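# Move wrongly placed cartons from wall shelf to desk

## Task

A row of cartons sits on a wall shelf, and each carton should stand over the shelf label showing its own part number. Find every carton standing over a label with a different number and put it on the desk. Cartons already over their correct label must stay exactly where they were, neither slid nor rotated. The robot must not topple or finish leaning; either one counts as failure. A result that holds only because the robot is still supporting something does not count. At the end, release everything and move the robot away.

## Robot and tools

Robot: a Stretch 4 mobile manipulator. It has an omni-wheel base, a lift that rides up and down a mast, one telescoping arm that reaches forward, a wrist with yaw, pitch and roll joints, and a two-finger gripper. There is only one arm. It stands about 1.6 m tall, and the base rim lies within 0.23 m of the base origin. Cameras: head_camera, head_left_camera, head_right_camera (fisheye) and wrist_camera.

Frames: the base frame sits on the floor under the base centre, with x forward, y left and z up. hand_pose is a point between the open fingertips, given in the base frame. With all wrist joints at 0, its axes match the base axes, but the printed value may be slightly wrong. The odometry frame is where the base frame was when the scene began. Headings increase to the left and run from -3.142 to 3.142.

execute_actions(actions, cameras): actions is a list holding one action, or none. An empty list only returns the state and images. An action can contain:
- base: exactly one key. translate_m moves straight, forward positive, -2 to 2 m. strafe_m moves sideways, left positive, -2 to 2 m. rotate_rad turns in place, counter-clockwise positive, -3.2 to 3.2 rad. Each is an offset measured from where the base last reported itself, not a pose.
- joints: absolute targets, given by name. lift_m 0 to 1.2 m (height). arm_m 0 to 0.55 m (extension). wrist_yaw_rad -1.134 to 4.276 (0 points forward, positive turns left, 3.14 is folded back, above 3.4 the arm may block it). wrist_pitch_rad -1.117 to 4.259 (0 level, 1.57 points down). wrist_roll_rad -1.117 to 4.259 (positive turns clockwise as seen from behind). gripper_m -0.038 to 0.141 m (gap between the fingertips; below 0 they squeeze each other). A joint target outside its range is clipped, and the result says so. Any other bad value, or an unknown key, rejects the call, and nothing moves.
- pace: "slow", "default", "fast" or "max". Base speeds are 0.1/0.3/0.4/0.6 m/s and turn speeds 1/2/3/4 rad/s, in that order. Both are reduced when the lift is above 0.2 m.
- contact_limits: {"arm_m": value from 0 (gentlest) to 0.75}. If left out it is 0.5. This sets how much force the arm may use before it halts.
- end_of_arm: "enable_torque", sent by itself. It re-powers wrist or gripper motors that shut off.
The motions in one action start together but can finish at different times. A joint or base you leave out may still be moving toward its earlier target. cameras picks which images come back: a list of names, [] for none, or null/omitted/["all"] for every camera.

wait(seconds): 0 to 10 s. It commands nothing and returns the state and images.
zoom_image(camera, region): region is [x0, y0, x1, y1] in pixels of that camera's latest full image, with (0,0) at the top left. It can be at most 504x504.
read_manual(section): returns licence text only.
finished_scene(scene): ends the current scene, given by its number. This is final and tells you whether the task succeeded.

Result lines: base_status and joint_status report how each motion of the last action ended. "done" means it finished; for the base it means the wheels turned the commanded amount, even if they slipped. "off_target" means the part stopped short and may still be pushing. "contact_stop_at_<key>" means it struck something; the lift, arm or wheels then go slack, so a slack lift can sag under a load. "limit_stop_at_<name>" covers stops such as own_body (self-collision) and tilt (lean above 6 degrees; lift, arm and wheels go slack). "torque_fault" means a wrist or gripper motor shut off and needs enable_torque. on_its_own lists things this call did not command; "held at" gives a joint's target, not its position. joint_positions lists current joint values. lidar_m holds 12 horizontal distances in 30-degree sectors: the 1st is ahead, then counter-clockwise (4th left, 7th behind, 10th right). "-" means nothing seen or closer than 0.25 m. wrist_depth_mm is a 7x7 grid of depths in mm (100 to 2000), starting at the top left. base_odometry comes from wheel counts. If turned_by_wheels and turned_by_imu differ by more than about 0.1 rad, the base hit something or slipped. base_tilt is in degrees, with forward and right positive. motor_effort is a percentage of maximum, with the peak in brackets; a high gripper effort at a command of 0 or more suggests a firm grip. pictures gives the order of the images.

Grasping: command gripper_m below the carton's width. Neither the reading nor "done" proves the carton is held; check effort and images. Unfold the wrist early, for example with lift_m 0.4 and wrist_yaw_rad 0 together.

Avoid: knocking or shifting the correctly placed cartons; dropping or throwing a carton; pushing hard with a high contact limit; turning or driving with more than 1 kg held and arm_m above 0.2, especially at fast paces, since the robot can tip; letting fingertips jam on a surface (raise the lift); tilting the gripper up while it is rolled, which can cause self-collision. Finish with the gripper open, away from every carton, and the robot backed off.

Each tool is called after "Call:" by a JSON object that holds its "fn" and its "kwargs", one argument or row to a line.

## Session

Call:
{"fn": "execute_actions", "kwargs": {
  "actions": []
}}

Scene clock: 0.00 s.
base_odometry: x=+0.000 y=+0.000 heading=+0.000 (m, m, rad; odometry frame)
turned_by_wheels: +0.000 (rad since the last result)
turned_by_imu: +0.000 (rad since the last result)
base_tilt: forward=-0.6 right=+0.0 (deg)
lidar_m: 1.75 1.75 1.85 1.52 1.52 2.19 1.95 1.93 2.16 1.81 1.81 2.01
base_status: not commanded
joint_positions: lift_m=+0.295 arm_m=+0.000 wrist_yaw_rad=+3.184 wrist_pitch_rad=+0.022 wrist_roll_rad=+0.014 gripper_m=+0.057
joint_status: not commanded
motor_effort: lift_m=+20 arm_m=-1 wrist_yaw_rad=+0 wrist_pitch_rad=-6 wrist_roll_rad=-1 gripper_m=-3 wheel_0=+0 wheel_1=+0 wheel_2=+1 (%)
hand_pose: x=-0.1211 y=+0.0752 z=+0.4665 quat_wxyz=(-0.021, -0.011, +0.007, +1.000) (m; base frame)
wrist_depth_mm: - 144 - - - - 1756 / - 141 171 - - - 1808 / - 112 141 - - - 1808 / - 119 152 - - - 1863 / 141 140 - - - - 1808 / 205 - 1661 1863 198 1537 1397 / 205 1336 1182 145 1205 991 1042
pictures: head_camera, head_left_camera, head_right_camera, wrist_camera
Images, in order (width x height): head_camera 420x560, head_left_camera 420x672, head_right_camera 420x672, wrist_camera 616x392.

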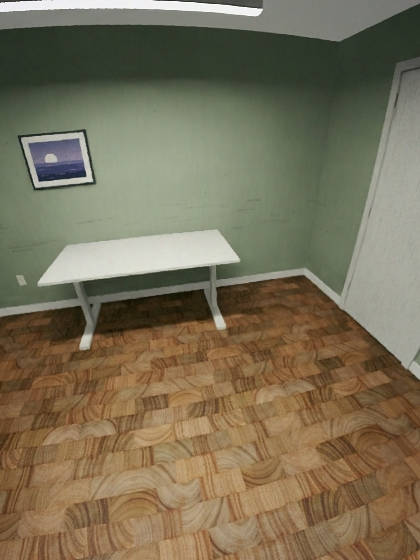

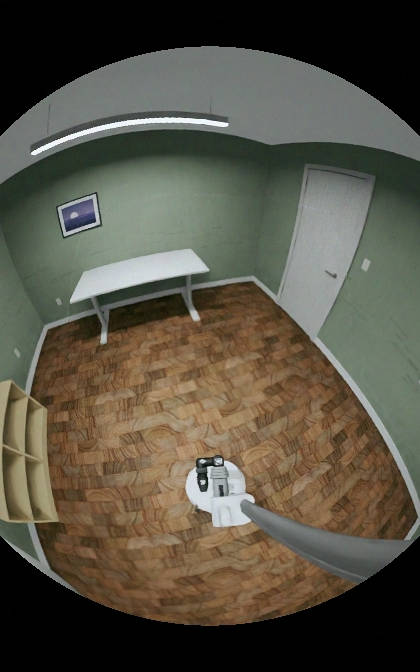

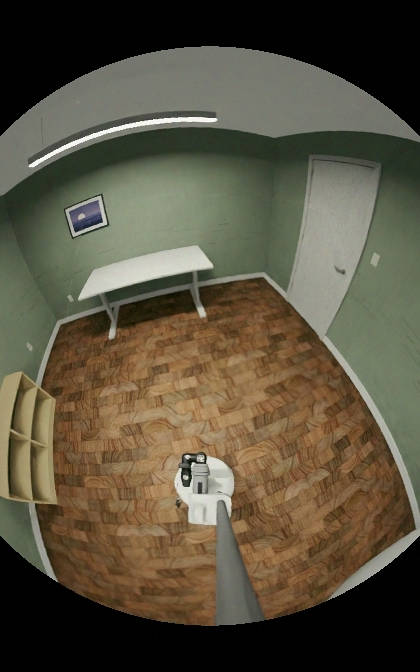

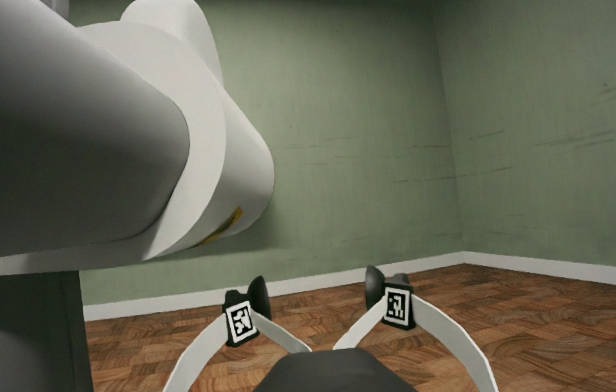

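Call:
{"fn": "execute_actions", "kwargs": {
  "actions": [
    {"base": {"rotate_rad": -2.9}, "joints": {"lift_m": 0.4, "wrist_yaw_rad": 0, "gripper_m": 0.13}, "pace": "max"}
  ],
  "cameras": ["head_camera", "wrist_camera"]
}}

Scene clock: 5.83 s.
base_odometry: x=+0.000 y=+0.000 heading=-2.900 (m, m, rad; odometry frame)
turned_by_wheels: -2.900 (rad since the last result)
turned_by_imu: -2.881 (rad since the last result)
base_tilt: forward=-0.6 right=+0.0 (deg)
lidar_m: 1.93 1.97 1.88 1.79 1.83 2.36 1.78 1.80 1.65 1.51 1.96 2.34
base_status: done
joint_positions: lift_m=+0.400 arm_m=+0.000 wrist_yaw_rad=+0.001 wrist_pitch_rad=+0.022 wrist_roll_rad=+0.014 gripper_m=+0.130
joint_status: all done
motor_effort: lift_m=+21(28) arm_m=-1(1) wrist_yaw_rad=+0(11) wrist_pitch_rad=-6(7) wrist_roll_rad=-1(1) gripper_m=-2(3) wheel_0=-1(5) wheel_1=-1(12) wheel_2=-1(8) (%)
hand_pose: x=+0.4593 y=-0.0873 z=+0.5718 quat_wxyz=(+1.000, +0.007, +0.011, +0.000) (m; base frame)
wrist_depth_mm: 1808 1921 1983 - - - - / 1863 1863 1921 - - - - / 1863 1863 1808 - - - - / 1808 1808 1661 1863 - - - / 1808 1863 1863 1863 - - - / 1808 1808 223 1921 1756 1537 1661 / 1708 1499 1499 145 1366 1255 1182
pictures: head_camera, wrist_camera
Images, in order (width x height): head_camera 420x560, wrist_camera 616x392.

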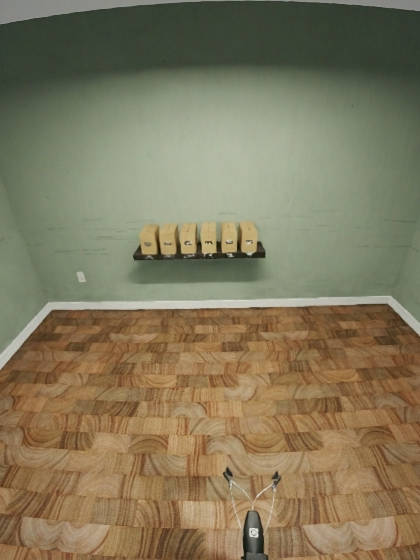

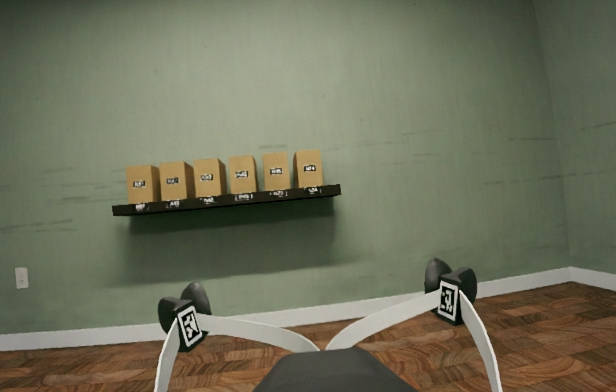

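Call:
{"fn": "execute_actions", "kwargs": {
  "actions": [],
  "cameras": ["head_camera", "wrist_camera"]
}}

Scene clock: 8.70 s.
base_odometry: x=+0.000 y=+0.000 heading=-2.900 (m, m, rad; odometry frame)
turned_by_wheels: +0.000 (rad since the last result)
turned_by_imu: -0.001 (rad since the last result)
base_tilt: forward=-0.8 right=+0.0 (deg)
lidar_m: 1.92 1.96 1.88 1.79 1.84 2.36 1.78 1.82 1.66 1.50 1.96 2.34
base_status: done
joint_positions: lift_m=+0.400 arm_m=+0.000 wrist_yaw_rad=+0.001 wrist_pitch_rad=+0.022 wrist_roll_rad=+0.014 gripper_m=+0.130
joint_status: all done
motor_effort: lift_m=+21(28) arm_m=-1(1) wrist_yaw_rad=-1(11) wrist_pitch_rad=-6(7) wrist_roll_rad=-1(1) gripper_m=-1(3) wheel_0=-1(5) wheel_1=-1(12) wheel_2=-1(8) (%)
hand_pose: x=+0.4593 y=-0.0873 z=+0.5718 quat_wxyz=(+1.000, +0.007, +0.011, +0.000) (m; base frame)
wrist_depth_mm: 1921 1921 1921 - - - - / 1863 1921 1921 - - - - / 1808 1863 1921 - - - - / 1808 1863 1661 1921 - - - / 1756 1808 1921 1983 - - - / 1756 1863 222 1808 1756 1576 1661 / 1756 1537 1499 145 1366 1281 1205
pictures: head_camera, wrist_camera
Images, in order (width x height): head_camera 420x560, wrist_camera 616x392.

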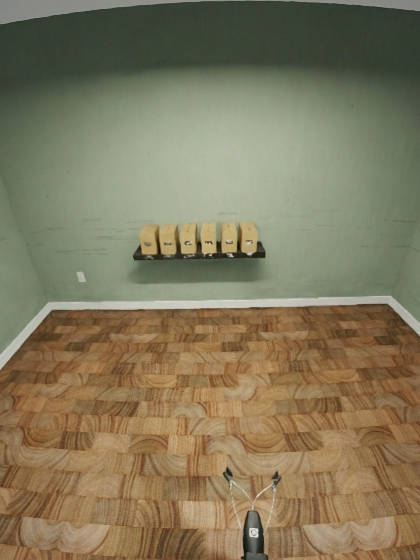

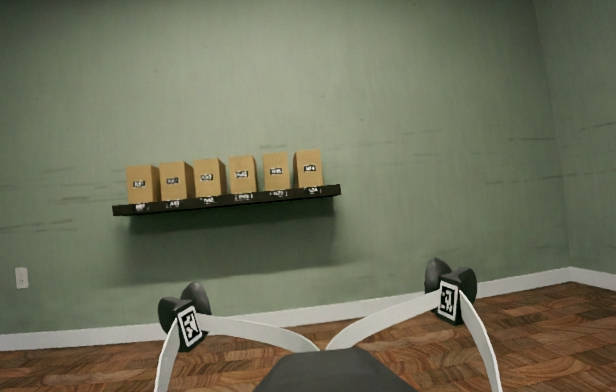

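Call:
{"fn": "execute_actions", "kwargs": {
  "actions": [
    {"base": {"rotate_rad": 0.085}, "pace": "max"}
  ],
  "cameras": []
}}

Call:
{"fn": "execute_actions", "kwargs": {
  "actions": [
    {"base": {"translate_m": 0.9}, "joints": {"lift_m": 0.55}, "pace": "max"}
  ],
  "cameras": ["head_camera", "wrist_camera"]
}}

Scene clock: 24.50 s.
base_odometry: x=+0.000 y=+0.000 heading=-2.815 (m, m, rad; odometry frame)
turned_by_wheels: +0.085 (rad since the last result)
turned_by_imu: +0.083 (rad since the last result)
base_tilt: forward=-0.8 right=+0.0 (deg)
lidar_m: 1.92 2.01 1.82 1.77 1.87 1.84 1.79 1.87 1.61 1.52 2.00 2.27
base_status: done
joint_positions: lift_m=+0.400 arm_m=+0.000 wrist_yaw_rad=+0.000 wrist_pitch_rad=+0.022 wrist_roll_rad=+0.014 gripper_m=+0.130
joint_status: not commanded
motor_effort: lift_m=+21(21) arm_m=-1(1) wrist_yaw_rad=-1(1) wrist_pitch_rad=-5(6) wrist_roll_rad=-1(1) gripper_m=+0(1) wheel_0=-1(6) wheel_1=+0(6) wheel_2=+0(7) (%)
hand_pose: x=+0.4592 y=-0.0874 z=+0.5718 quat_wxyz=(+1.000, +0.007, +0.011, +0.000) (m; base frame)
wrist_depth_mm: - - - - - - - / 1983 1983 - - - - - / 1983 1921 1983 1983 - - - / 1863 1983 1708 1863 1921 1921 1983 / 1863 1863 1921 1921 1921 1921 1921 / 1921 1863 223 1921 1756 1576 1708 / 1708 1537 1430 145 1366 1281 1205
pictures: none
No camera images: the call's "cameras" was empty. Leave "cameras" out to get every camera's image.

Scene clock: 27.73 s.
base_odometry: x=-0.853 y=-0.289 heading=-2.815 (m, m, rad; odometry frame)
turned_by_wheels: +0.000 (rad since the last result)
turned_by_imu: -0.003 (rad since the last result)
base_tilt: forward=-0.6 right=+0.0 (deg)
lidar_m: 1.00 1.07 1.83 1.75 1.83 2.53 3.14 2.22 1.72 1.93 1.83 1.07
base_status: done
joint_positions: lift_m=+0.550 arm_m=+0.000 wrist_yaw_rad=+0.000 wrist_pitch_rad=+0.022 wrist_roll_rad=+0.014 gripper_m=+0.130
joint_status: all done
motor_effort: lift_m=+20(24) arm_m=-1(1) wrist_yaw_rad=+2(1) wrist_pitch_rad=-6(6) wrist_roll_rad=-1(1) gripper_m=-2(0) wheel_0=+0(9) wheel_1=+0(6) wheel_2=-1(14) (%)
hand_pose: x=+0.4592 y=-0.0874 z=+0.7219 quat_wxyz=(+1.000, +0.007, +0.011, +0.000) (m; base frame)
wrist_depth_mm: 1060 1078 1060 1078 1078 1098 1118 / 1060 1078 1098 1060 1078 1098 1078 / 1078 1042 1060 1078 1078 1078 1060 / 798 809 798 820 809 1098 1060 / 809 809 798 1060 1060 1060 1060 / 1042 1042 222 1060 1025 1042 1060 / 1042 1008 1042 145 1025 1078 1060
pictures: head_camera, wrist_camera
Images, in order (width x height): head_camera 420x560, wrist_camera 616x392.

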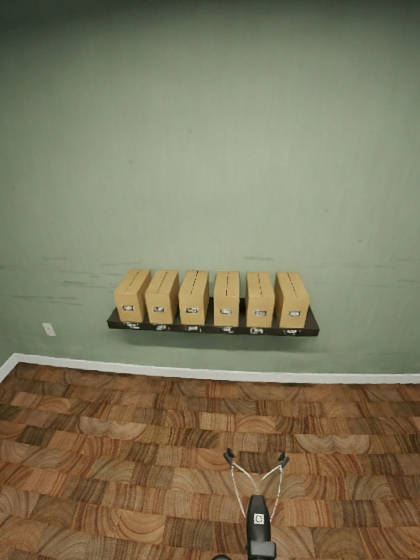

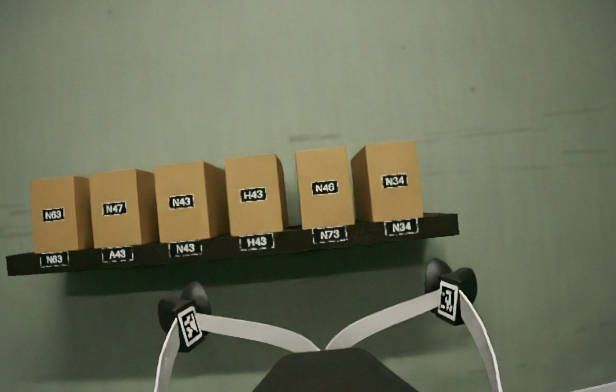

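Call:
{"fn": "zoom_image", "kwargs": {
  "camera": "wrist_camera",
  "region": [0, 150, 240, 280]
}}

Call:
{"fn": "zoom_image", "kwargs": {
  "camera": "wrist_camera",
  "region": [220, 130, 470, 260]
}}

Region (0, 150, 240, 280) of wrist_camera's 616x392 image, scaled by 2.100; it fills the top 273 rows of this view, and the rest is white.

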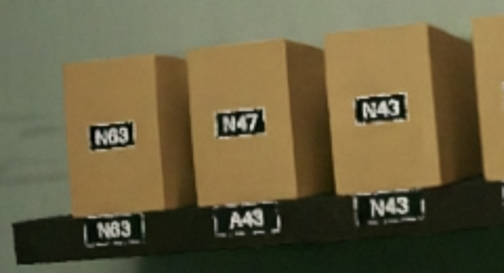

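Region (220, 130, 470, 260) of wrist_camera's 616x392 image, scaled by 2.016; it fills the top 262 rows of this view, and the rest is white.

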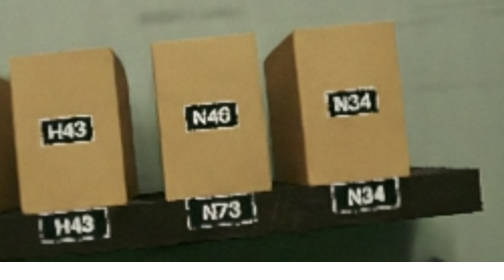

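Call:
{"fn": "execute_actions", "kwargs": {
  "actions": [
    {"base": {"translate_m": 0.63}, "joints": {"lift_m": 1.12, "wrist_pitch_rad": 1.57, "wrist_roll_rad": -0.02}, "pace": "max"}
  ],
  "cameras": ["wrist_camera"]
}}

Scene clock: 41.87 s.
base_odometry: x=-1.449 y=-0.491 heading=-2.815 (m, m, rad; odometry frame)
turned_by_wheels: +0.000 (rad since the last result)
turned_by_imu: -0.003 (rad since the last result)
base_tilt: forward=-0.7 right=-0.2 (deg)
lidar_m: 0.40 0.41 0.57 1.79 1.81 2.57 - 2.25 2.01 1.93 0.60 0.42
base_status: done
joint_positions: lift_m=+1.120 arm_m=+0.000 wrist_yaw_rad=+0.000 wrist_pitch_rad=+1.570 wrist_roll_rad=-0.019 gripper_m=+0.130
joint_status: all done
motor_effort: lift_m=+22(22) arm_m=-1(1) wrist_yaw_rad=+1(1) wrist_pitch_rad=+0(4) wrist_roll_rad=-2(4) gripper_m=-1(0) wheel_0=+0(7) wheel_1=+0(7) wheel_2=+0(12) (%)
hand_pose: x=+0.1710 y=-0.0874 z=+1.0095 quat_wxyz=(+0.707, -0.007, +0.707, +0.007) (m; base frame)
wrist_depth_mm: 334 357 357 384 392 384 931 / 421 480 480 508 525 539 1255 / 1255 1255 1229 1255 1229 1229 1229 / 1255 1205 1205 1229 1229 1229 1205 / 1205 1205 1229 1008 1205 1229 1182 / 1205 1182 223 976 1160 1138 1182 / 1182 1182 1205 146 1205 1182 1182
pictures: wrist_camera
Images, in order (width x height): wrist_camera 616x392.

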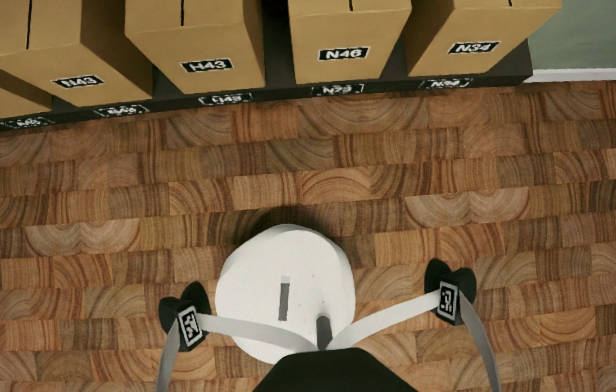

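Call:
{"fn": "execute_actions", "kwargs": {
  "actions": [
    {"base": {"strafe_m": -0.046}, "joints": {"arm_m": 0.36, "lift_m": 1.08}, "pace": "fast"}
  ],
  "cameras": ["wrist_camera"]
}}

Scene clock: 49.00 s.
base_odometry: x=-1.464 y=-0.447 heading=-2.815 (m, m, rad; odometry frame)
turned_by_wheels: +0.000 (rad since the last result)
turned_by_imu: -0.002 (rad since the last result)
base_tilt: forward=-0.7 right=+0.1 (deg)
lidar_m: 0.39 0.41 0.56 1.83 1.88 2.62 - 2.11 1.98 1.87 0.93 0.42
base_status: done
joint_positions: lift_m=+1.080 arm_m=+0.359 wrist_yaw_rad=+0.000 wrist_pitch_rad=+1.570 wrist_roll_rad=-0.020 gripper_m=+0.130
joint_status: all done
motor_effort: lift_m=+16(20) arm_m=+5(5) wrist_yaw_rad=-2(1) wrist_pitch_rad=+1(1) wrist_roll_rad=-1(3) gripper_m=-3(2) wheel_0=-1(7) wheel_1=+2(8) wheel_2=+0(0) (%)
hand_pose: x=+0.5304 y=-0.0874 z=+0.9700 quat_wxyz=(+0.707, -0.007, +0.707, +0.007) (m; base frame)
wrist_depth_mm: 144 148 157 165 170 173 - / 187 202 216 230 242 250 254 / 283 283 294 283 301 283 282 / 285 283 290 282 283 281 279 / 307 278 314 278 278 277 277 / 298 277 222 276 277 274 276 / 289 273 290 146 274 272 272
pictures: wrist_camera
Images, in order (width x height): wrist_camera 616x392.

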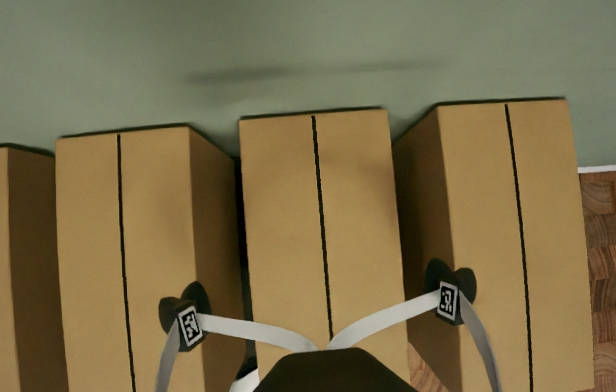

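Call:
{"fn": "execute_actions", "kwargs": {
  "actions": [
    {"base": {"strafe_m": -0.007}, "joints": {"lift_m": 1.047, "gripper_m": 0.126}}
  ],
  "cameras": ["wrist_camera"]
}}

Call:
{"fn": "zoom_image", "kwargs": {
  "camera": "wrist_camera",
  "region": [130, 240, 290, 380]
}}

Call:
{"fn": "zoom_image", "kwargs": {
  "camera": "wrist_camera",
  "region": [370, 220, 530, 360]
}}

Scene clock: 60.63 s.
base_odometry: x=-1.466 y=-0.440 heading=-2.815 (m, m, rad; odometry frame)
turned_by_wheels: +0.000 (rad since the last result)
turned_by_imu: -0.002 (rad since the last result)
base_tilt: forward=-0.7 right=+0.0 (deg)
lidar_m: 0.39 0.41 0.58 1.84 1.87 2.64 - 2.13 1.97 1.87 0.95 0.41
base_status: done
joint_positions: lift_m=+1.047 arm_m=+0.359 wrist_yaw_rad=+0.000 wrist_pitch_rad=+1.570 wrist_roll_rad=-0.020 gripper_m=+0.126
joint_status: all done
motor_effort: lift_m=+16(16) arm_m=+5(5) wrist_yaw_rad=+1(1) wrist_pitch_rad=+1(0) wrist_roll_rad=-1(1) gripper_m=+0(3) wheel_0=-2(6) wheel_1=+0(5) wheel_2=+0(3) (%)
hand_pose: x=+0.5304 y=-0.0874 z=+0.9370 quat_wxyz=(+0.707, -0.007, +0.707, +0.007) (m; base frame)
wrist_depth_mm: 144 148 157 164 170 173 - / 188 202 217 230 241 249 251 / 251 250 283 250 279 251 250 / 249 249 279 248 248 248 247 / 245 247 271 246 246 247 244 / 245 245 223 243 244 242 243 / 243 241 273 145 242 241 -
pictures: wrist_camera
Images, in order (width x height): wrist_camera 616x392.

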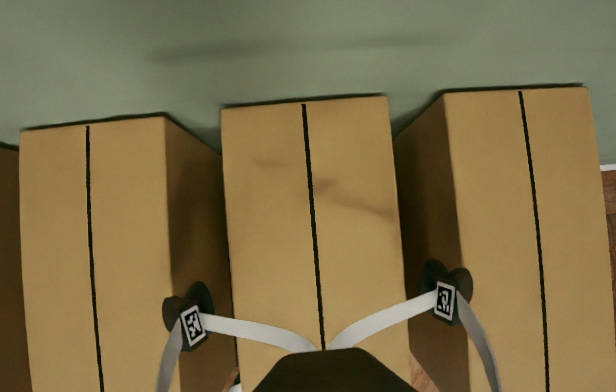

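Region (130, 240, 290, 380) of wrist_camera's 616x392 image, scaled by 3.150; it fills the top 441 rows of this view, and the rest is white.

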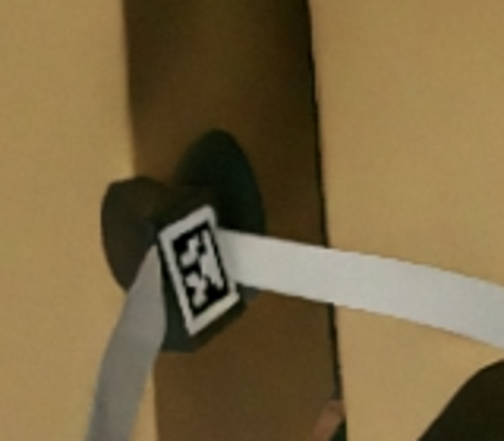

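Region (370, 220, 530, 360) of wrist_camera's 616x392 image, scaled by 3.150; it fills the top 441 rows of this view, and the rest is white.

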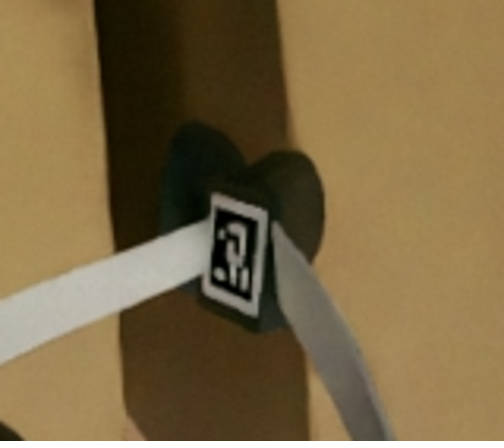

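Call:
{"fn": "execute_actions", "kwargs": {
  "actions": [
    {"joints": {"lift_m": 0.995}, "pace": "slow"}
  ],
  "cameras": ["wrist_camera"]
}}

Scene clock: 71.97 s.
base_odometry: x=-1.466 y=-0.440 heading=-2.815 (m, m, rad; odometry frame)
turned_by_wheels: +0.000 (rad since the last result)
turned_by_imu: -0.002 (rad since the last result)
base_tilt: forward=-0.6 right=-0.1 (deg)
lidar_m: 0.40 0.43 0.57 1.85 1.89 2.63 - 2.11 1.97 1.88 0.94 0.43
base_status: not commanded
joint_positions: lift_m=+0.995 arm_m=+0.359 wrist_yaw_rad=+0.000 wrist_pitch_rad=+1.570 wrist_roll_rad=-0.020 gripper_m=+0.126
joint_status: all done
motor_effort: lift_m=+15(16) arm_m=+5(5) wrist_yaw_rad=-3(1) wrist_pitch_rad=+1(1) wrist_roll_rad=-1(2) gripper_m=-2(2) wheel_0=-2(2) wheel_1=+0(1) wheel_2=+0(0) (%)
hand_pose: x=+0.5304 y=-0.0874 z=+0.8850 quat_wxyz=(+0.707, -0.007, +0.707, +0.007) (m; base frame)
wrist_depth_mm: 144 148 157 164 169 173 - / 189 199 200 200 200 206 200 / 199 202 199 198 198 200 197 / 197 198 196 197 197 206 196 / 196 196 195 195 194 208 193 / 193 193 193 193 193 192 191 / 192 192 191 149 191 216 -
pictures: wrist_camera
Images, in order (width x height): wrist_camera 616x392.

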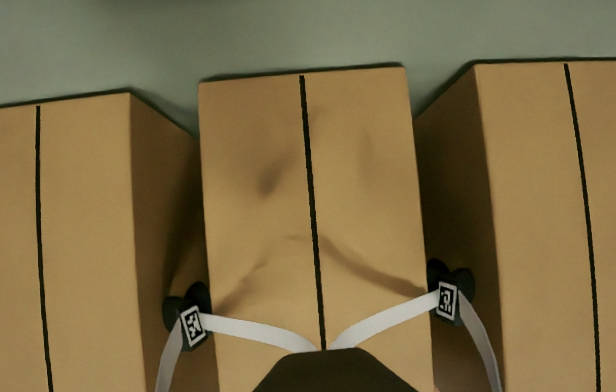

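Call:
{"fn": "execute_actions", "kwargs": {
  "actions": [
    {"joints": {"gripper_m": 0.06}}
  ],
  "cameras": ["wrist_camera"]
}}

Scene clock: 77.17 s.
base_odometry: x=-1.466 y=-0.440 heading=-2.816 (m, m, rad; odometry frame)
turned_by_wheels: +0.000 (rad since the last result)
turned_by_imu: -0.002 (rad since the last result)
base_tilt: forward=-0.6 right=-0.1 (deg)
lidar_m: 0.39 0.40 0.58 1.83 1.90 2.63 - 2.12 1.97 1.87 0.96 0.41
base_status: not commanded
joint_positions: lift_m=+0.995 arm_m=+0.359 wrist_yaw_rad=+0.000 wrist_pitch_rad=+1.570 wrist_roll_rad=-0.020 gripper_m=+0.060
joint_status: all done
motor_effort: lift_m=+16(16) arm_m=+5(5) wrist_yaw_rad=+1(1) wrist_pitch_rad=+1(1) wrist_roll_rad=-1(1) gripper_m=-22(24) wheel_0=-2(2) wheel_1=-1(0) wheel_2=+0(0) (%)
hand_pose: x=+0.5304 y=-0.0874 z=+0.8850 quat_wxyz=(+0.707, -0.007, +0.707, +0.007) (m; base frame)
wrist_depth_mm: 144 148 157 164 169 173 - / 188 199 183 183 183 208 198 / 198 200 181 180 181 200 197 / 196 198 180 179 179 206 195 / 195 195 178 178 177 210 194 / 193 193 176 176 176 181 191 / 191 191 175 175 174 217 -
pictures: wrist_camera
Images, in order (width x height): wrist_camera 616x392.

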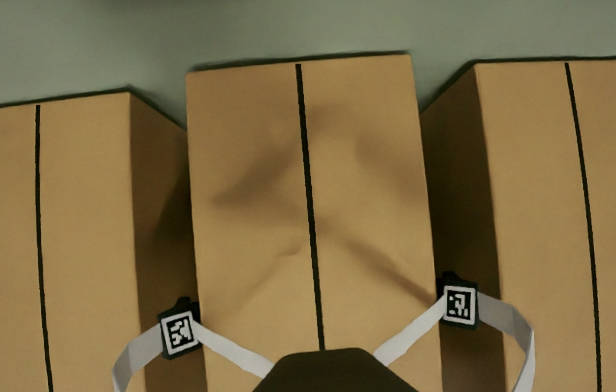

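Call:
{"fn": "execute_actions", "kwargs": {
  "actions": [
    {"base": {"translate_m": -0.8}, "joints": {"lift_m": 1.06, "arm_m": 0.03}, "pace": "fast"}
  ],
  "cameras": ["head_camera"]
}}

Call:
{"fn": "execute_actions", "kwargs": {
  "actions": [
    {"base": {"rotate_rad": 3.16}, "joints": {"lift_m": 0.53}, "pace": "max"}
  ],
  "cameras": ["head_camera"]
}}

Scene clock: 86.03 s.
base_odometry: x=-0.708 y=-0.184 heading=-2.815 (m, m, rad; odometry frame)
turned_by_wheels: +0.000 (rad since the last result)
turned_by_imu: -0.002 (rad since the last result)
base_tilt: forward=-0.7 right=+0.0 (deg)
lidar_m: 0.25 1.23 1.89 1.80 1.93 2.60 2.88 2.12 1.59 1.87 1.95 0.29
base_status: done
joint_positions: lift_m=+1.060 arm_m=+0.031 wrist_yaw_rad=+0.000 wrist_pitch_rad=+1.570 wrist_roll_rad=-0.020 gripper_m=+0.060
joint_status: all done
motor_effort: lift_m=+22(26) arm_m=-4(5) wrist_yaw_rad=-1(1) wrist_pitch_rad=-1(1) wrist_roll_rad=-3(1) gripper_m=-23(23) wheel_0=+1(7) wheel_1=+0(4) wheel_2=-1(10) (%)
hand_pose: x=+0.2018 y=-0.0874 z=+0.9495 quat_wxyz=(+0.707, -0.007, +0.707, +0.007) (m; base frame)
wrist_depth_mm: 1182 1205 1205 1182 1182 1182 1205 / 1182 1182 183 182 183 1182 1160 / 1182 1182 181 181 181 1160 1160 / 1160 1138 179 179 178 1182 1160 / 1160 1160 178 177 178 1160 1138 / 1138 1138 176 176 175 181 1138 / 1138 1118 174 174 173 1118 1118
pictures: head_camera
Images, in order (width x height): head_camera 420x560.

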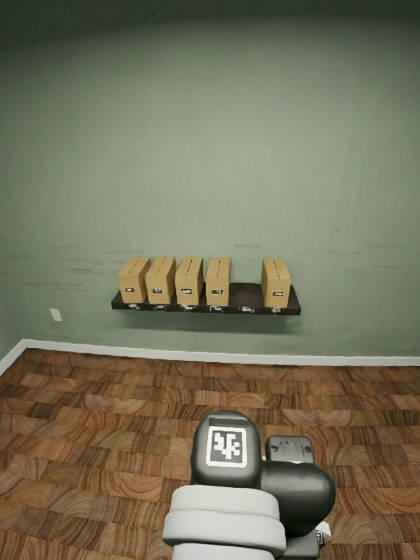

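Scene clock: 89.53 s.
base_odometry: x=-0.708 y=-0.184 heading=+0.344 (m, m, rad; odometry frame)
turned_by_wheels: +3.160 (rad since the last result)
turned_by_imu: +3.135 (rad since the last result)
base_tilt: forward=-0.7 right=-0.1 (deg)
lidar_m: 0.30 2.05 1.58 1.86 1.96 1.24 1.19 1.27 1.90 1.83 1.93 0.29
base_status: done
joint_positions: lift_m=+0.530 arm_m=+0.031 wrist_yaw_rad=+0.000 wrist_pitch_rad=+1.570 wrist_roll_rad=-0.020 gripper_m=+0.060
joint_status: all done
motor_effort: lift_m=+18(20) arm_m=-5(5) wrist_yaw_rad=+0(1) wrist_pitch_rad=+0(1) wrist_roll_rad=-1(1) gripper_m=-23(22) wheel_0=-1(4) wheel_1=-1(6) wheel_2=+1(6) (%)
hand_pose: x=+0.2019 y=-0.0874 z=+0.4198 quat_wxyz=(+0.707, -0.007, +0.707, +0.007) (m; base frame)
wrist_depth_mm: 661 661 661 654 654 654 654 / 654 654 183 182 182 661 654 / 654 647 181 180 181 647 654 / 647 640 180 179 179 640 654 / 647 634 178 178 177 640 627 / 640 627 177 176 176 181 627 / 627 421 174 174 173 621 621
pictures: head_camera
Images, in order (width x height): head_camera 420x560.

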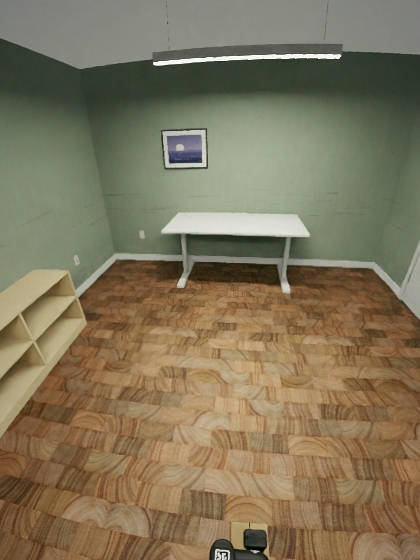

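Call:
{"fn": "execute_actions", "kwargs": {
  "actions": [
    {"base": {"translate_m": 2.0}, "joints": {"lift_m": 1.03, "arm_m": 0.54}, "pace": "max"}
  ],
  "cameras": ["wrist_camera", "head_left_camera"]
}}

Scene clock: 98.53 s.
base_odometry: x=+1.174 y=+0.492 heading=+0.344 (m, m, rad; odometry frame)
turned_by_wheels: +0.000 (rad since the last result)
turned_by_imu: -0.007 (rad since the last result)
base_tilt: forward=-0.7 right=-0.1 (deg)
lidar_m: 0.48 0.52 0.73 1.43 1.49 2.68 3.51 2.67 1.99 1.89 0.67 0.48
base_status: done
joint_positions: lift_m=+1.030 arm_m=+0.539 wrist_yaw_rad=+0.000 wrist_pitch_rad=+1.570 wrist_roll_rad=-0.020 gripper_m=+0.060
joint_status: all done
motor_effort: lift_m=+21(25) arm_m=+4(5) wrist_yaw_rad=+0(0) wrist_pitch_rad=+1(1) wrist_roll_rad=-1(1) gripper_m=-22(21) wheel_0=-1(5) wheel_1=-1(5) wheel_2=+0(11) (%)
hand_pose: x=+0.7104 y=-0.0874 z=+0.9196 quat_wxyz=(+0.707, -0.007, +0.707, +0.007) (m; base frame)
wrist_depth_mm: 439 439 439 436 436 439 436 / 436 433 182 182 182 433 430 / 430 433 180 181 181 427 427 / 424 427 179 179 179 424 421 / 427 427 178 177 177 418 418 / 418 415 176 176 176 181 415 / 415 415 175 175 174 415 -
pictures: head_left_camera, wrist_camera
Images, in order (width x height): head_left_camera 420x672, wrist_camera 616x392.

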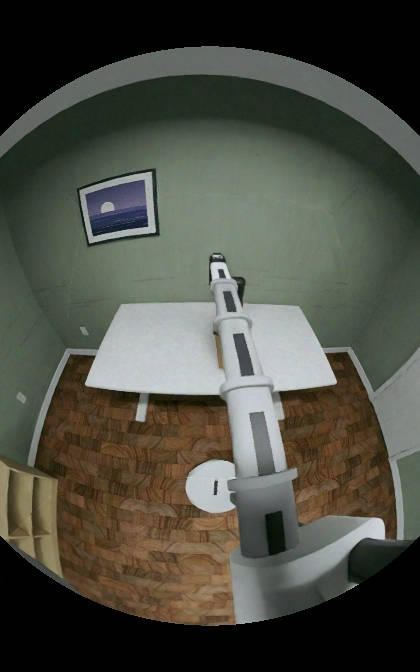

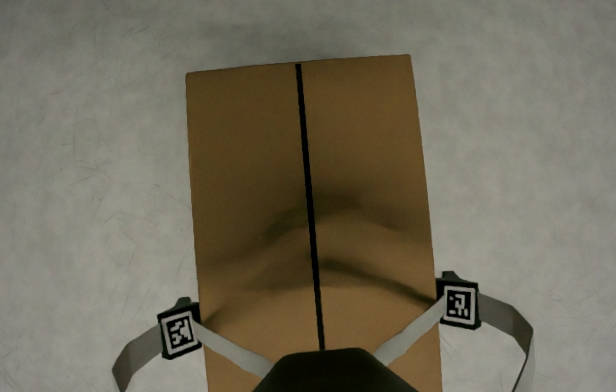

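Call:
{"fn": "execute_actions", "kwargs": {
  "actions": [
    {"joints": {"lift_m": 0.98, "gripper_m": 0.135}, "pace": "fast"}
  ],
  "cameras": ["wrist_camera"]
}}

Scene clock: 105.50 s.
base_odometry: x=+1.174 y=+0.492 heading=+0.344 (m, m, rad; odometry frame)
turned_by_wheels: +0.000 (rad since the last result)
turned_by_imu: -0.002 (rad since the last result)
base_tilt: forward=-0.8 right=+0.0 (deg)
lidar_m: 0.48 0.52 0.72 1.43 1.50 2.66 3.51 2.67 2.00 1.90 0.68 0.50
base_status: not commanded
joint_positions: lift_m=+0.980 arm_m=+0.539 wrist_yaw_rad=+0.000 wrist_pitch_rad=+1.570 wrist_roll_rad=-0.020 gripper_m=+0.135
joint_status: all done
motor_effort: lift_m=+17(21) arm_m=+4(4) wrist_yaw_rad=+0(1) wrist_pitch_rad=+0(0) wrist_roll_rad=-1(2) gripper_m=-3(22) wheel_0=-1(1) wheel_1=-1(1) wheel_2=+0(1) (%)
hand_pose: x=+0.7104 y=-0.0874 z=+0.8699 quat_wxyz=(+0.707, -0.007, +0.707, +0.007) (m; base frame)
wrist_depth_mm: 389 384 389 384 384 387 387 / 387 384 384 202 379 384 382 / 382 384 200 199 199 379 377 / 379 377 198 197 198 377 375 / 373 377 196 196 196 370 373 / 370 370 195 195 194 366 370 / 366 370 193 147 192 366 366
pictures: wrist_camera
Images, in order (width x height): wrist_camera 616x392.

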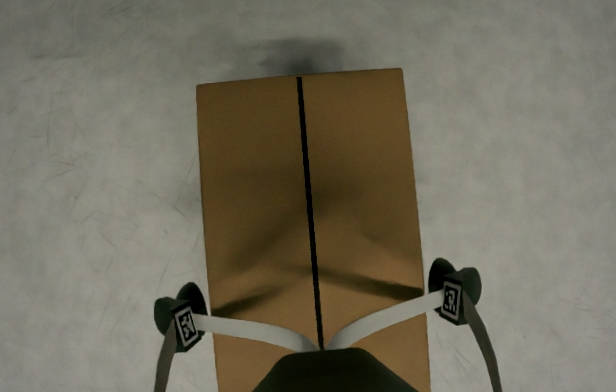

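Call:
{"fn": "execute_actions", "kwargs": {
  "actions": [
    {"base": {"translate_m": -0.87}, "joints": {"arm_m": 0.0, "lift_m": 1.04}, "pace": "max"}
  ],
  "cameras": []
}}

Call:
{"fn": "execute_actions", "kwargs": {
  "actions": [
    {"base": {"rotate_rad": -2.885}, "joints": {"lift_m": 0.42, "gripper_m": 0.126}, "pace": "max"}
  ],
  "cameras": ["head_camera"]
}}

Call:
{"fn": "execute_actions", "kwargs": {
  "actions": [
    {"base": {"translate_m": 2.0}, "joints": {"lift_m": 1.09}, "pace": "max"}
  ],
  "cameras": ["wrist_camera"]
}}

Scene clock: 122.60 s.
base_odometry: x=+0.355 y=+0.198 heading=+0.344 (m, m, rad; odometry frame)
turned_by_wheels: +0.000 (rad since the last result)
turned_by_imu: -0.001 (rad since the last result)
base_tilt: forward=-0.6 right=+0.0 (deg)
lidar_m: 1.33 1.43 1.49 1.41 1.50 2.68 2.59 2.62 1.97 1.87 1.97 1.36
base_status: done
joint_positions: lift_m=+1.040 arm_m=+0.001 wrist_yaw_rad=+0.000 wrist_pitch_rad=+1.570 wrist_roll_rad=-0.020 gripper_m=+0.135
joint_status: all done
motor_effort: lift_m=+21(26) arm_m=-4(5) wrist_yaw_rad=+0(1) wrist_pitch_rad=+0(1) wrist_roll_rad=-1(1) gripper_m=+1(1) wheel_0=+1(6) wheel_1=+1(6) wheel_2=-1(10) (%)
hand_pose: x=+0.1718 y=-0.0874 z=+0.9296 quat_wxyz=(+0.707, -0.007, +0.707, +0.007) (m; base frame)
wrist_depth_mm: 1160 1138 1160 1138 1160 1205 1182 / 1182 1160 1182 1160 1118 1138 1138 / 1160 1138 1138 1160 1138 1160 1138 / 1138 1160 1138 1138 1138 1138 1118 / 1138 1118 1118 946 1118 1138 1138 / 1118 1118 904 917 1098 1118 1098 / 1118 1118 1118 147 1118 1138 1078
pictures: none
No camera images: the call's "cameras" was empty. Leave "cameras" out to get every camera's image.

Scene clock: 125.83 s.
base_odometry: x=+0.355 y=+0.198 heading=-2.541 (m, m, rad; odometry frame)
turned_by_wheels: -2.885 (rad since the last result)
turned_by_imu: -2.865 (rad since the last result)
base_tilt: forward=-0.7 right=+0.0 (deg)
lidar_m: 2.34 2.12 1.89 1.90 2.19 1.35 1.36 2.12 1.44 1.42 2.16 2.31
base_status: done
joint_positions: lift_m=+0.420 arm_m=+0.001 wrist_yaw_rad=+0.000 wrist_pitch_rad=+1.570 wrist_roll_rad=-0.020 gripper_m=+0.126
joint_status: all done
motor_effort: lift_m=+17(20) arm_m=-5(5) wrist_yaw_rad=-1(1) wrist_pitch_rad=+0(1) wrist_roll_rad=-2(1) gripper_m=-2(0) wheel_0=+0(4) wheel_1=+0(6) wheel_2=+1(5) (%)
hand_pose: x=+0.1719 y=-0.0874 z=+0.3099 quat_wxyz=(+0.707, -0.007, +0.707, +0.007) (m; base frame)
wrist_depth_mm: 559 554 549 559 554 549 549 / 549 549 554 544 549 549 549 / 549 549 539 539 539 539 539 / 535 535 539 530 535 539 535 / 530 530 347 394 535 535 530 / 530 325 223 319 320 525 521 / 525 315 314 144 322 521 521
pictures: head_camera
Images, in order (width x height): head_camera 420x560.

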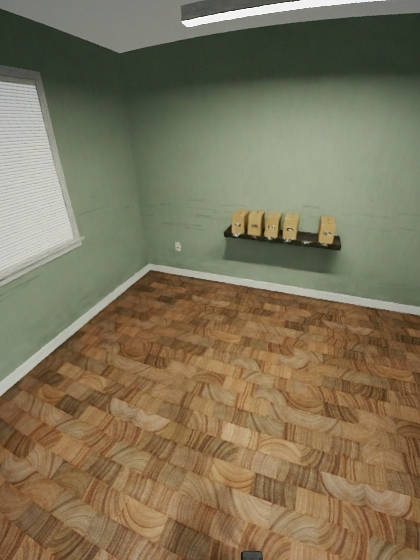

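Scene clock: 131.17 s.
base_odometry: x=-1.294 y=-0.933 heading=-2.541 (m, m, rad; odometry frame)
turned_by_wheels: +0.000 (rad since the last result)
turned_by_imu: -0.006 (rad since the last result)
base_tilt: forward=-0.8 right=+0.0 (deg)
lidar_m: 0.38 0.76 1.34 1.33 1.53 2.78 4.08 2.42 2.38 0.82 0.47 0.40
base_status: done
joint_positions: lift_m=+1.090 arm_m=+0.001 wrist_yaw_rad=+0.000 wrist_pitch_rad=+1.570 wrist_roll_rad=-0.020 gripper_m=+0.126
joint_status: all done
motor_effort: lift_m=+20(25) arm_m=-4(4) wrist_yaw_rad=+0(1) wrist_pitch_rad=+0(1) wrist_roll_rad=-1(1) gripper_m=-2(2) wheel_0=-1(5) wheel_1=+0(6) wheel_2=-1(12) (%)
hand_pose: x=+0.1719 y=-0.0874 z=+0.9796 quat_wxyz=(+0.707, -0.007, +0.707, +0.007) (m; base frame)
wrist_depth_mm: 1098 991 402 392 319 319 300 / 1205 1229 1205 480 430 399 342 / 1182 1205 1182 1205 1205 1182 480 / 1205 1182 1182 1182 1160 1205 1205 / 1182 1160 1160 976 1182 1182 1182 / 1160 1182 224 960 1160 1160 1160 / 1138 1182 1160 145 1160 1160 1138
pictures: wrist_camera
Images, in order (width x height): wrist_camera 616x392.

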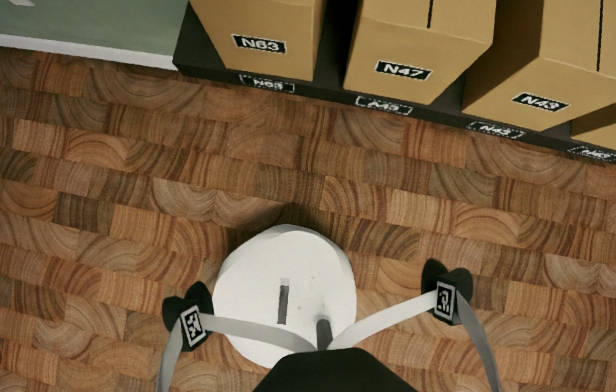

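Call:
{"fn": "zoom_image", "kwargs": {
  "camera": "wrist_camera",
  "region": [180, 10, 460, 130]
}}

Call:
{"fn": "execute_actions", "kwargs": {
  "actions": [
    {"base": {"rotate_rad": -0.275}, "joints": {"arm_m": 0.355}, "pace": "fast"}
  ],
  "cameras": ["wrist_camera"]
}}

Region (180, 10, 460, 130) of wrist_camera's 616x392 image, scaled by 1.800; it fills the top 216 rows of this view, and the rest is white.

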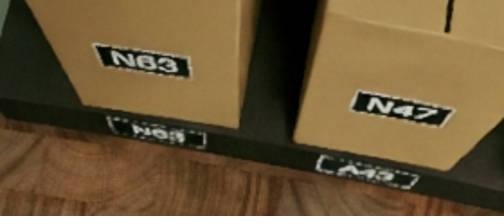

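Scene clock: 138.80 s.
base_odometry: x=-1.294 y=-0.933 heading=-2.815 (m, m, rad; odometry frame)
turned_by_wheels: -0.275 (rad since the last result)
turned_by_imu: -0.274 (rad since the last result)
base_tilt: forward=-0.7 right=-0.2 (deg)
lidar_m: 0.38 0.42 0.94 1.33 1.37 1.91 - 2.85 2.43 2.40 0.59 0.42
base_status: done
joint_positions: lift_m=+1.090 arm_m=+0.354 wrist_yaw_rad=+0.000 wrist_pitch_rad=+1.570 wrist_roll_rad=-0.020 gripper_m=+0.126
joint_status: all done
motor_effort: lift_m=+20(20) arm_m=+5(5) wrist_yaw_rad=+0(0) wrist_pitch_rad=+1(0) wrist_roll_rad=-1(1) gripper_m=-1(1) wheel_0=+2(9) wheel_1=+2(4) wheel_2=+1(5) (%)
hand_pose: x=+0.5253 y=-0.0874 z=+0.9796 quat_wxyz=(+0.707, -0.007, +0.707, +0.007) (m; base frame)
wrist_depth_mm: 158 162 173 181 187 191 - / 206 221 239 254 265 278 285 / 296 293 300 293 336 293 291 / 293 290 317 290 319 287 290 / 1182 287 301 287 319 287 286 / 1160 286 225 286 285 283 285 / 1138 283 298 145 334 282 282
pictures: wrist_camera
Images, in order (width x height): wrist_camera 616x392.

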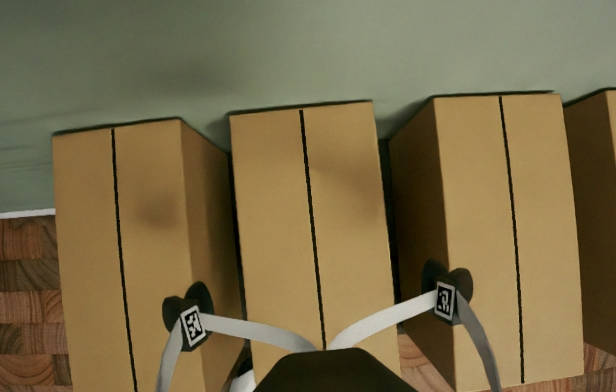

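Call:
{"fn": "execute_actions", "kwargs": {
  "actions": [
    {"joints": {"lift_m": 1.047, "arm_m": 0.365}}
  ],
  "cameras": ["wrist_camera"]
}}

Call:
{"fn": "zoom_image", "kwargs": {
  "camera": "wrist_camera",
  "region": [130, 240, 290, 380]
}}

Call:
{"fn": "zoom_image", "kwargs": {
  "camera": "wrist_camera",
  "region": [370, 220, 530, 360]
}}

Scene clock: 145.87 s.
base_odometry: x=-1.294 y=-0.933 heading=-2.815 (m, m, rad; odometry frame)
turned_by_wheels: +0.000 (rad since the last result)
turned_by_imu: -0.002 (rad since the last result)
base_tilt: forward=-0.7 right=+0.1 (deg)
lidar_m: 0.39 0.41 0.95 1.34 1.38 1.91 - 2.87 2.41 2.40 0.59 0.43
base_status: not commanded
joint_positions: lift_m=+1.047 arm_m=+0.364 wrist_yaw_rad=+0.000 wrist_pitch_rad=+1.570 wrist_roll_rad=-0.020 gripper_m=+0.126
joint_status: all done
motor_effort: lift_m=+16(18) arm_m=+5(4) wrist_yaw_rad=+0(1) wrist_pitch_rad=+0(0) wrist_roll_rad=-1(1) gripper_m=-3(1) wheel_0=+2(2) wheel_1=+1(2) wheel_2=+1(1) (%)
hand_pose: x=+0.5353 y=-0.0874 z=+0.9370 quat_wxyz=(+0.707, -0.007, +0.707, +0.007) (m; base frame)
wrist_depth_mm: 141 145 154 162 167 170 - / 184 198 213 227 237 247 252 / 251 250 252 250 303 250 250 / 250 248 286 247 249 248 248 / 247 246 273 246 246 246 244 / 243 244 224 243 244 243 242 / 243 242 267 145 243 242 -
pictures: wrist_camera
Images, in order (width x height): wrist_camera 616x392.

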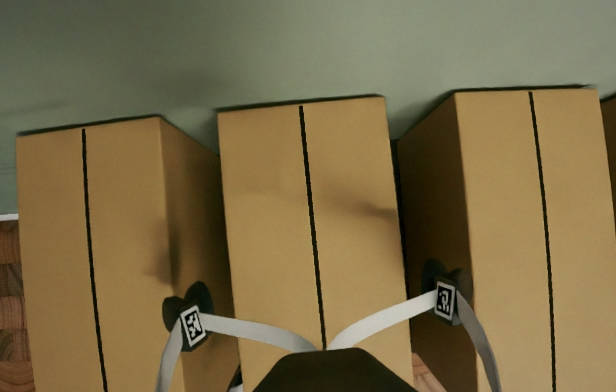

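Region (130, 240, 290, 380) of wrist_camera's 616x392 image, scaled by 3.150; it fills the top 441 rows of this view, and the rest is white.

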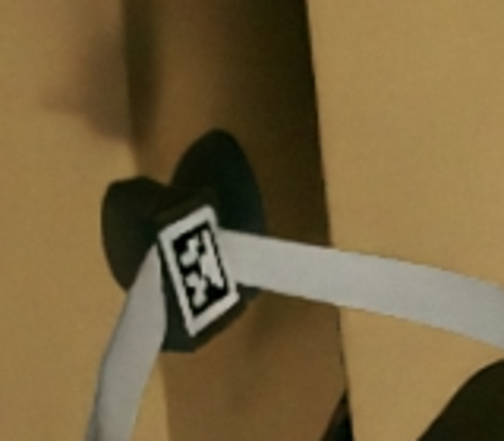

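Region (370, 220, 530, 360) of wrist_camera's 616x392 image, scaled by 3.150; it fills the top 441 rows of this view, and the rest is white.

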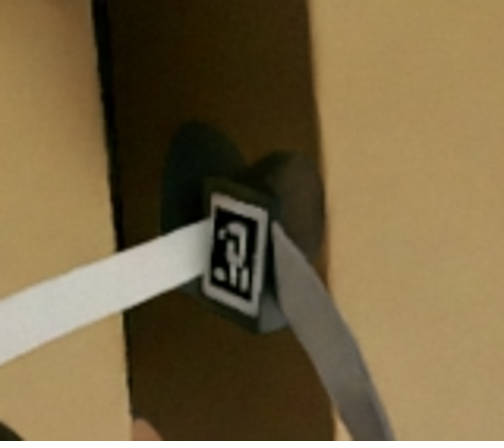

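Call:
{"fn": "execute_actions", "kwargs": {
  "actions": [
    {"base": {"strafe_m": -0.002}, "joints": {"lift_m": 0.995}, "pace": "slow"}
  ],
  "cameras": ["wrist_camera"]
}}

Call:
{"fn": "execute_actions", "kwargs": {
  "actions": [
    {"joints": {"gripper_m": 0.06}}
  ],
  "cameras": ["wrist_camera"]
}}

Scene clock: 152.97 s.
base_odometry: x=-1.295 y=-0.931 heading=-2.815 (m, m, rad; odometry frame)
turned_by_wheels: +0.000 (rad since the last result)
turned_by_imu: -0.002 (rad since the last result)
base_tilt: forward=-0.8 right=+0.0 (deg)
lidar_m: 0.39 0.42 0.93 1.35 1.35 1.92 - 2.87 2.46 2.39 0.57 0.42
base_status: done
joint_positions: lift_m=+0.995 arm_m=+0.364 wrist_yaw_rad=+0.000 wrist_pitch_rad=+1.570 wrist_roll_rad=-0.020 gripper_m=+0.126
joint_status: all done
motor_effort: lift_m=+15(19) arm_m=+5(5) wrist_yaw_rad=-1(1) wrist_pitch_rad=+1(0) wrist_roll_rad=-1(1) gripper_m=+0(0) wheel_0=+1(6) wheel_1=+1(2) wheel_2=+1(1) (%)
hand_pose: x=+0.5353 y=-0.0874 z=+0.8850 quat_wxyz=(+0.707, -0.007, +0.707, +0.007) (m; base frame)
wrist_depth_mm: 141 145 154 162 168 171 - / 183 197 200 199 200 206 200 / 199 211 199 198 198 211 198 / 198 204 196 196 197 216 196 / 196 198 196 195 193 216 193 / 193 195 193 193 193 193 192 / 191 191 192 144 192 208 -
pictures: wrist_camera
Images, in order (width x height): wrist_camera 616x392.

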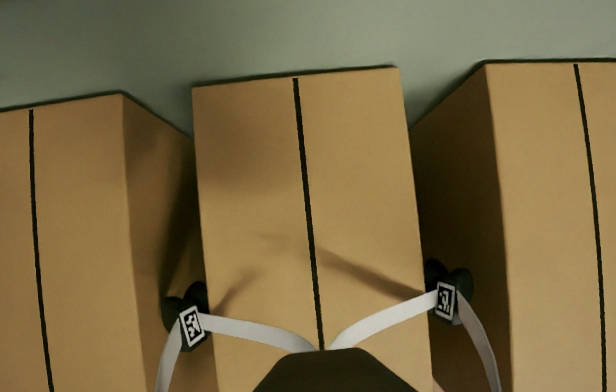

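Scene clock: 154.57 s.
base_odometry: x=-1.295 y=-0.931 heading=-2.815 (m, m, rad; odometry frame)
turned_by_wheels: +0.000 (rad since the last result)
turned_by_imu: -0.001 (rad since the last result)
base_tilt: forward=-0.7 right=-0.1 (deg)
lidar_m: 0.38 0.41 0.95 1.34 1.35 1.93 - 2.85 2.44 2.39 0.58 0.42
base_status: not commanded
joint_positions: lift_m=+0.995 arm_m=+0.364 wrist_yaw_rad=+0.000 wrist_pitch_rad=+1.570 wrist_roll_rad=-0.020 gripper_m=+0.060
joint_status: all done
motor_effort: lift_m=+16(16) arm_m=+5(5) wrist_yaw_rad=-1(0) wrist_pitch_rad=+0(0) wrist_roll_rad=-1(1) gripper_m=-23(20) wheel_0=+1(1) wheel_1=+2(1) wheel_2=+1(1) (%)
hand_pose: x=+0.5353 y=-0.0874 z=+0.8850 quat_wxyz=(+0.707, -0.007, +0.707, +0.007) (m; base frame)
wrist_depth_mm: 141 145 154 162 167 171 - / 183 197 182 182 182 206 199 / 199 210 181 181 181 211 196 / 196 204 179 179 179 216 196 / 194 197 178 177 178 220 194 / 193 193 176 176 175 182 191 / 191 191 175 175 174 224 -
pictures: wrist_camera
Images, in order (width x height): wrist_camera 616x392.

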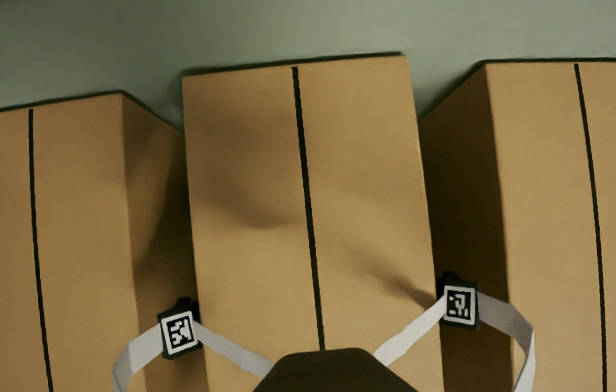

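Call:
{"fn": "execute_actions", "kwargs": {
  "actions": [
    {"base": {"translate_m": -0.8}, "joints": {"lift_m": 1.06, "arm_m": 0.03}, "pace": "fast"}
  ],
  "cameras": ["head_camera"]
}}

Call:
{"fn": "execute_actions", "kwargs": {
  "actions": [
    {"base": {"rotate_rad": -3.1}, "joints": {"lift_m": 0.53}, "pace": "max"}
  ],
  "cameras": ["head_camera"]
}}

Scene clock: 164.23 s.
base_odometry: x=-0.537 y=-0.675 heading=-2.815 (m, m, rad; odometry frame)
turned_by_wheels: +0.000 (rad since the last result)
turned_by_imu: -0.001 (rad since the last result)
base_tilt: forward=-0.7 right=+0.0 (deg)
lidar_m: 0.25 1.52 1.35 1.31 1.37 1.92 3.32 2.64 2.07 2.20 2.07 0.30
base_status: done
joint_positions: lift_m=+1.060 arm_m=+0.031 wrist_yaw_rad=+0.000 wrist_pitch_rad=+1.570 wrist_roll_rad=-0.020 gripper_m=+0.060
joint_status: all done
motor_effort: lift_m=+23(27) arm_m=-4(5) wrist_yaw_rad=+1(2) wrist_pitch_rad=+0(1) wrist_roll_rad=-1(1) gripper_m=-22(21) wheel_0=+0(5) wheel_1=+0(6) wheel_2=-1(9) (%)
hand_pose: x=+0.2018 y=-0.0874 z=+0.9494 quat_wxyz=(+0.707, -0.007, +0.707, +0.007) (m; base frame)
wrist_depth_mm: 1182 1205 1182 1205 1205 1182 1182 / 1182 1182 182 182 182 1205 1182 / 1205 1160 181 180 180 1160 1160 / 1160 1160 180 179 179 1160 1160 / 1160 1138 178 177 177 1138 1160 / 1160 1160 177 176 175 181 1138 / 1138 1138 174 174 174 1138 1118
pictures: head_camera
Images, in order (width x height): head_camera 420x560.

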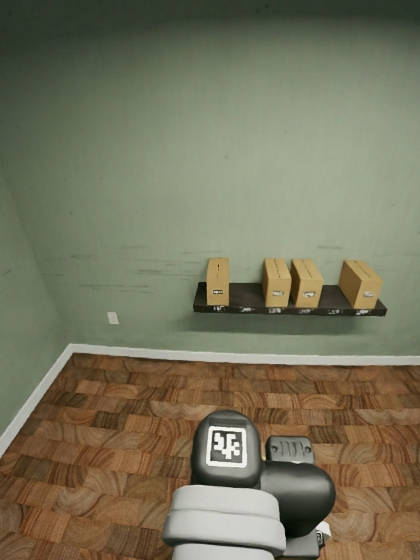

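Scene clock: 167.70 s.
base_odometry: x=-0.537 y=-0.675 heading=+0.368 (m, m, rad; odometry frame)
turned_by_wheels: -3.100 (rad since the last result)
turned_by_imu: -3.078 (rad since the last result)
base_tilt: forward=-0.6 right=+0.0 (deg)
lidar_m: 0.30 2.64 2.04 2.35 2.02 1.25 1.19 1.52 1.38 1.31 1.39 0.31
base_status: done
joint_positions: lift_m=+0.530 arm_m=+0.031 wrist_yaw_rad=+0.000 wrist_pitch_rad=+1.570 wrist_roll_rad=-0.020 gripper_m=+0.060
joint_status: all done
motor_effort: lift_m=+18(22) arm_m=-4(5) wrist_yaw_rad=+0(0) wrist_pitch_rad=+0(0) wrist_roll_rad=-1(2) gripper_m=-22(23) wheel_0=+2(6) wheel_1=+1(5) wheel_2=+1(5) (%)
hand_pose: x=+0.2019 y=-0.0874 z=+0.4198 quat_wxyz=(+0.707, -0.007, +0.707, +0.007) (m; base frame)
wrist_depth_mm: 668 676 661 661 661 661 654 / 661 661 182 182 182 647 661 / 647 647 181 180 180 654 654 / 654 634 179 178 178 640 647 / 640 634 178 177 176 634 634 / 647 634 176 176 176 182 634 / 627 421 175 175 174 634 621
pictures: head_camera
Images, in order (width x height): head_camera 420x560.

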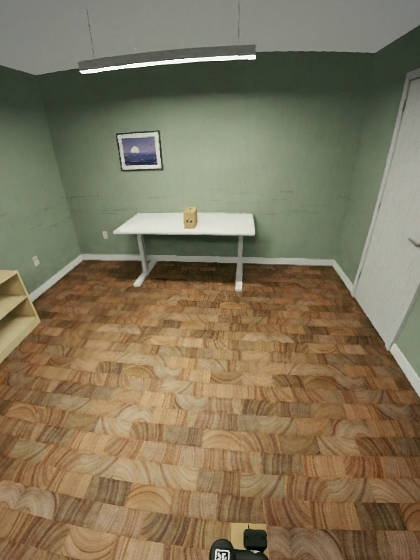

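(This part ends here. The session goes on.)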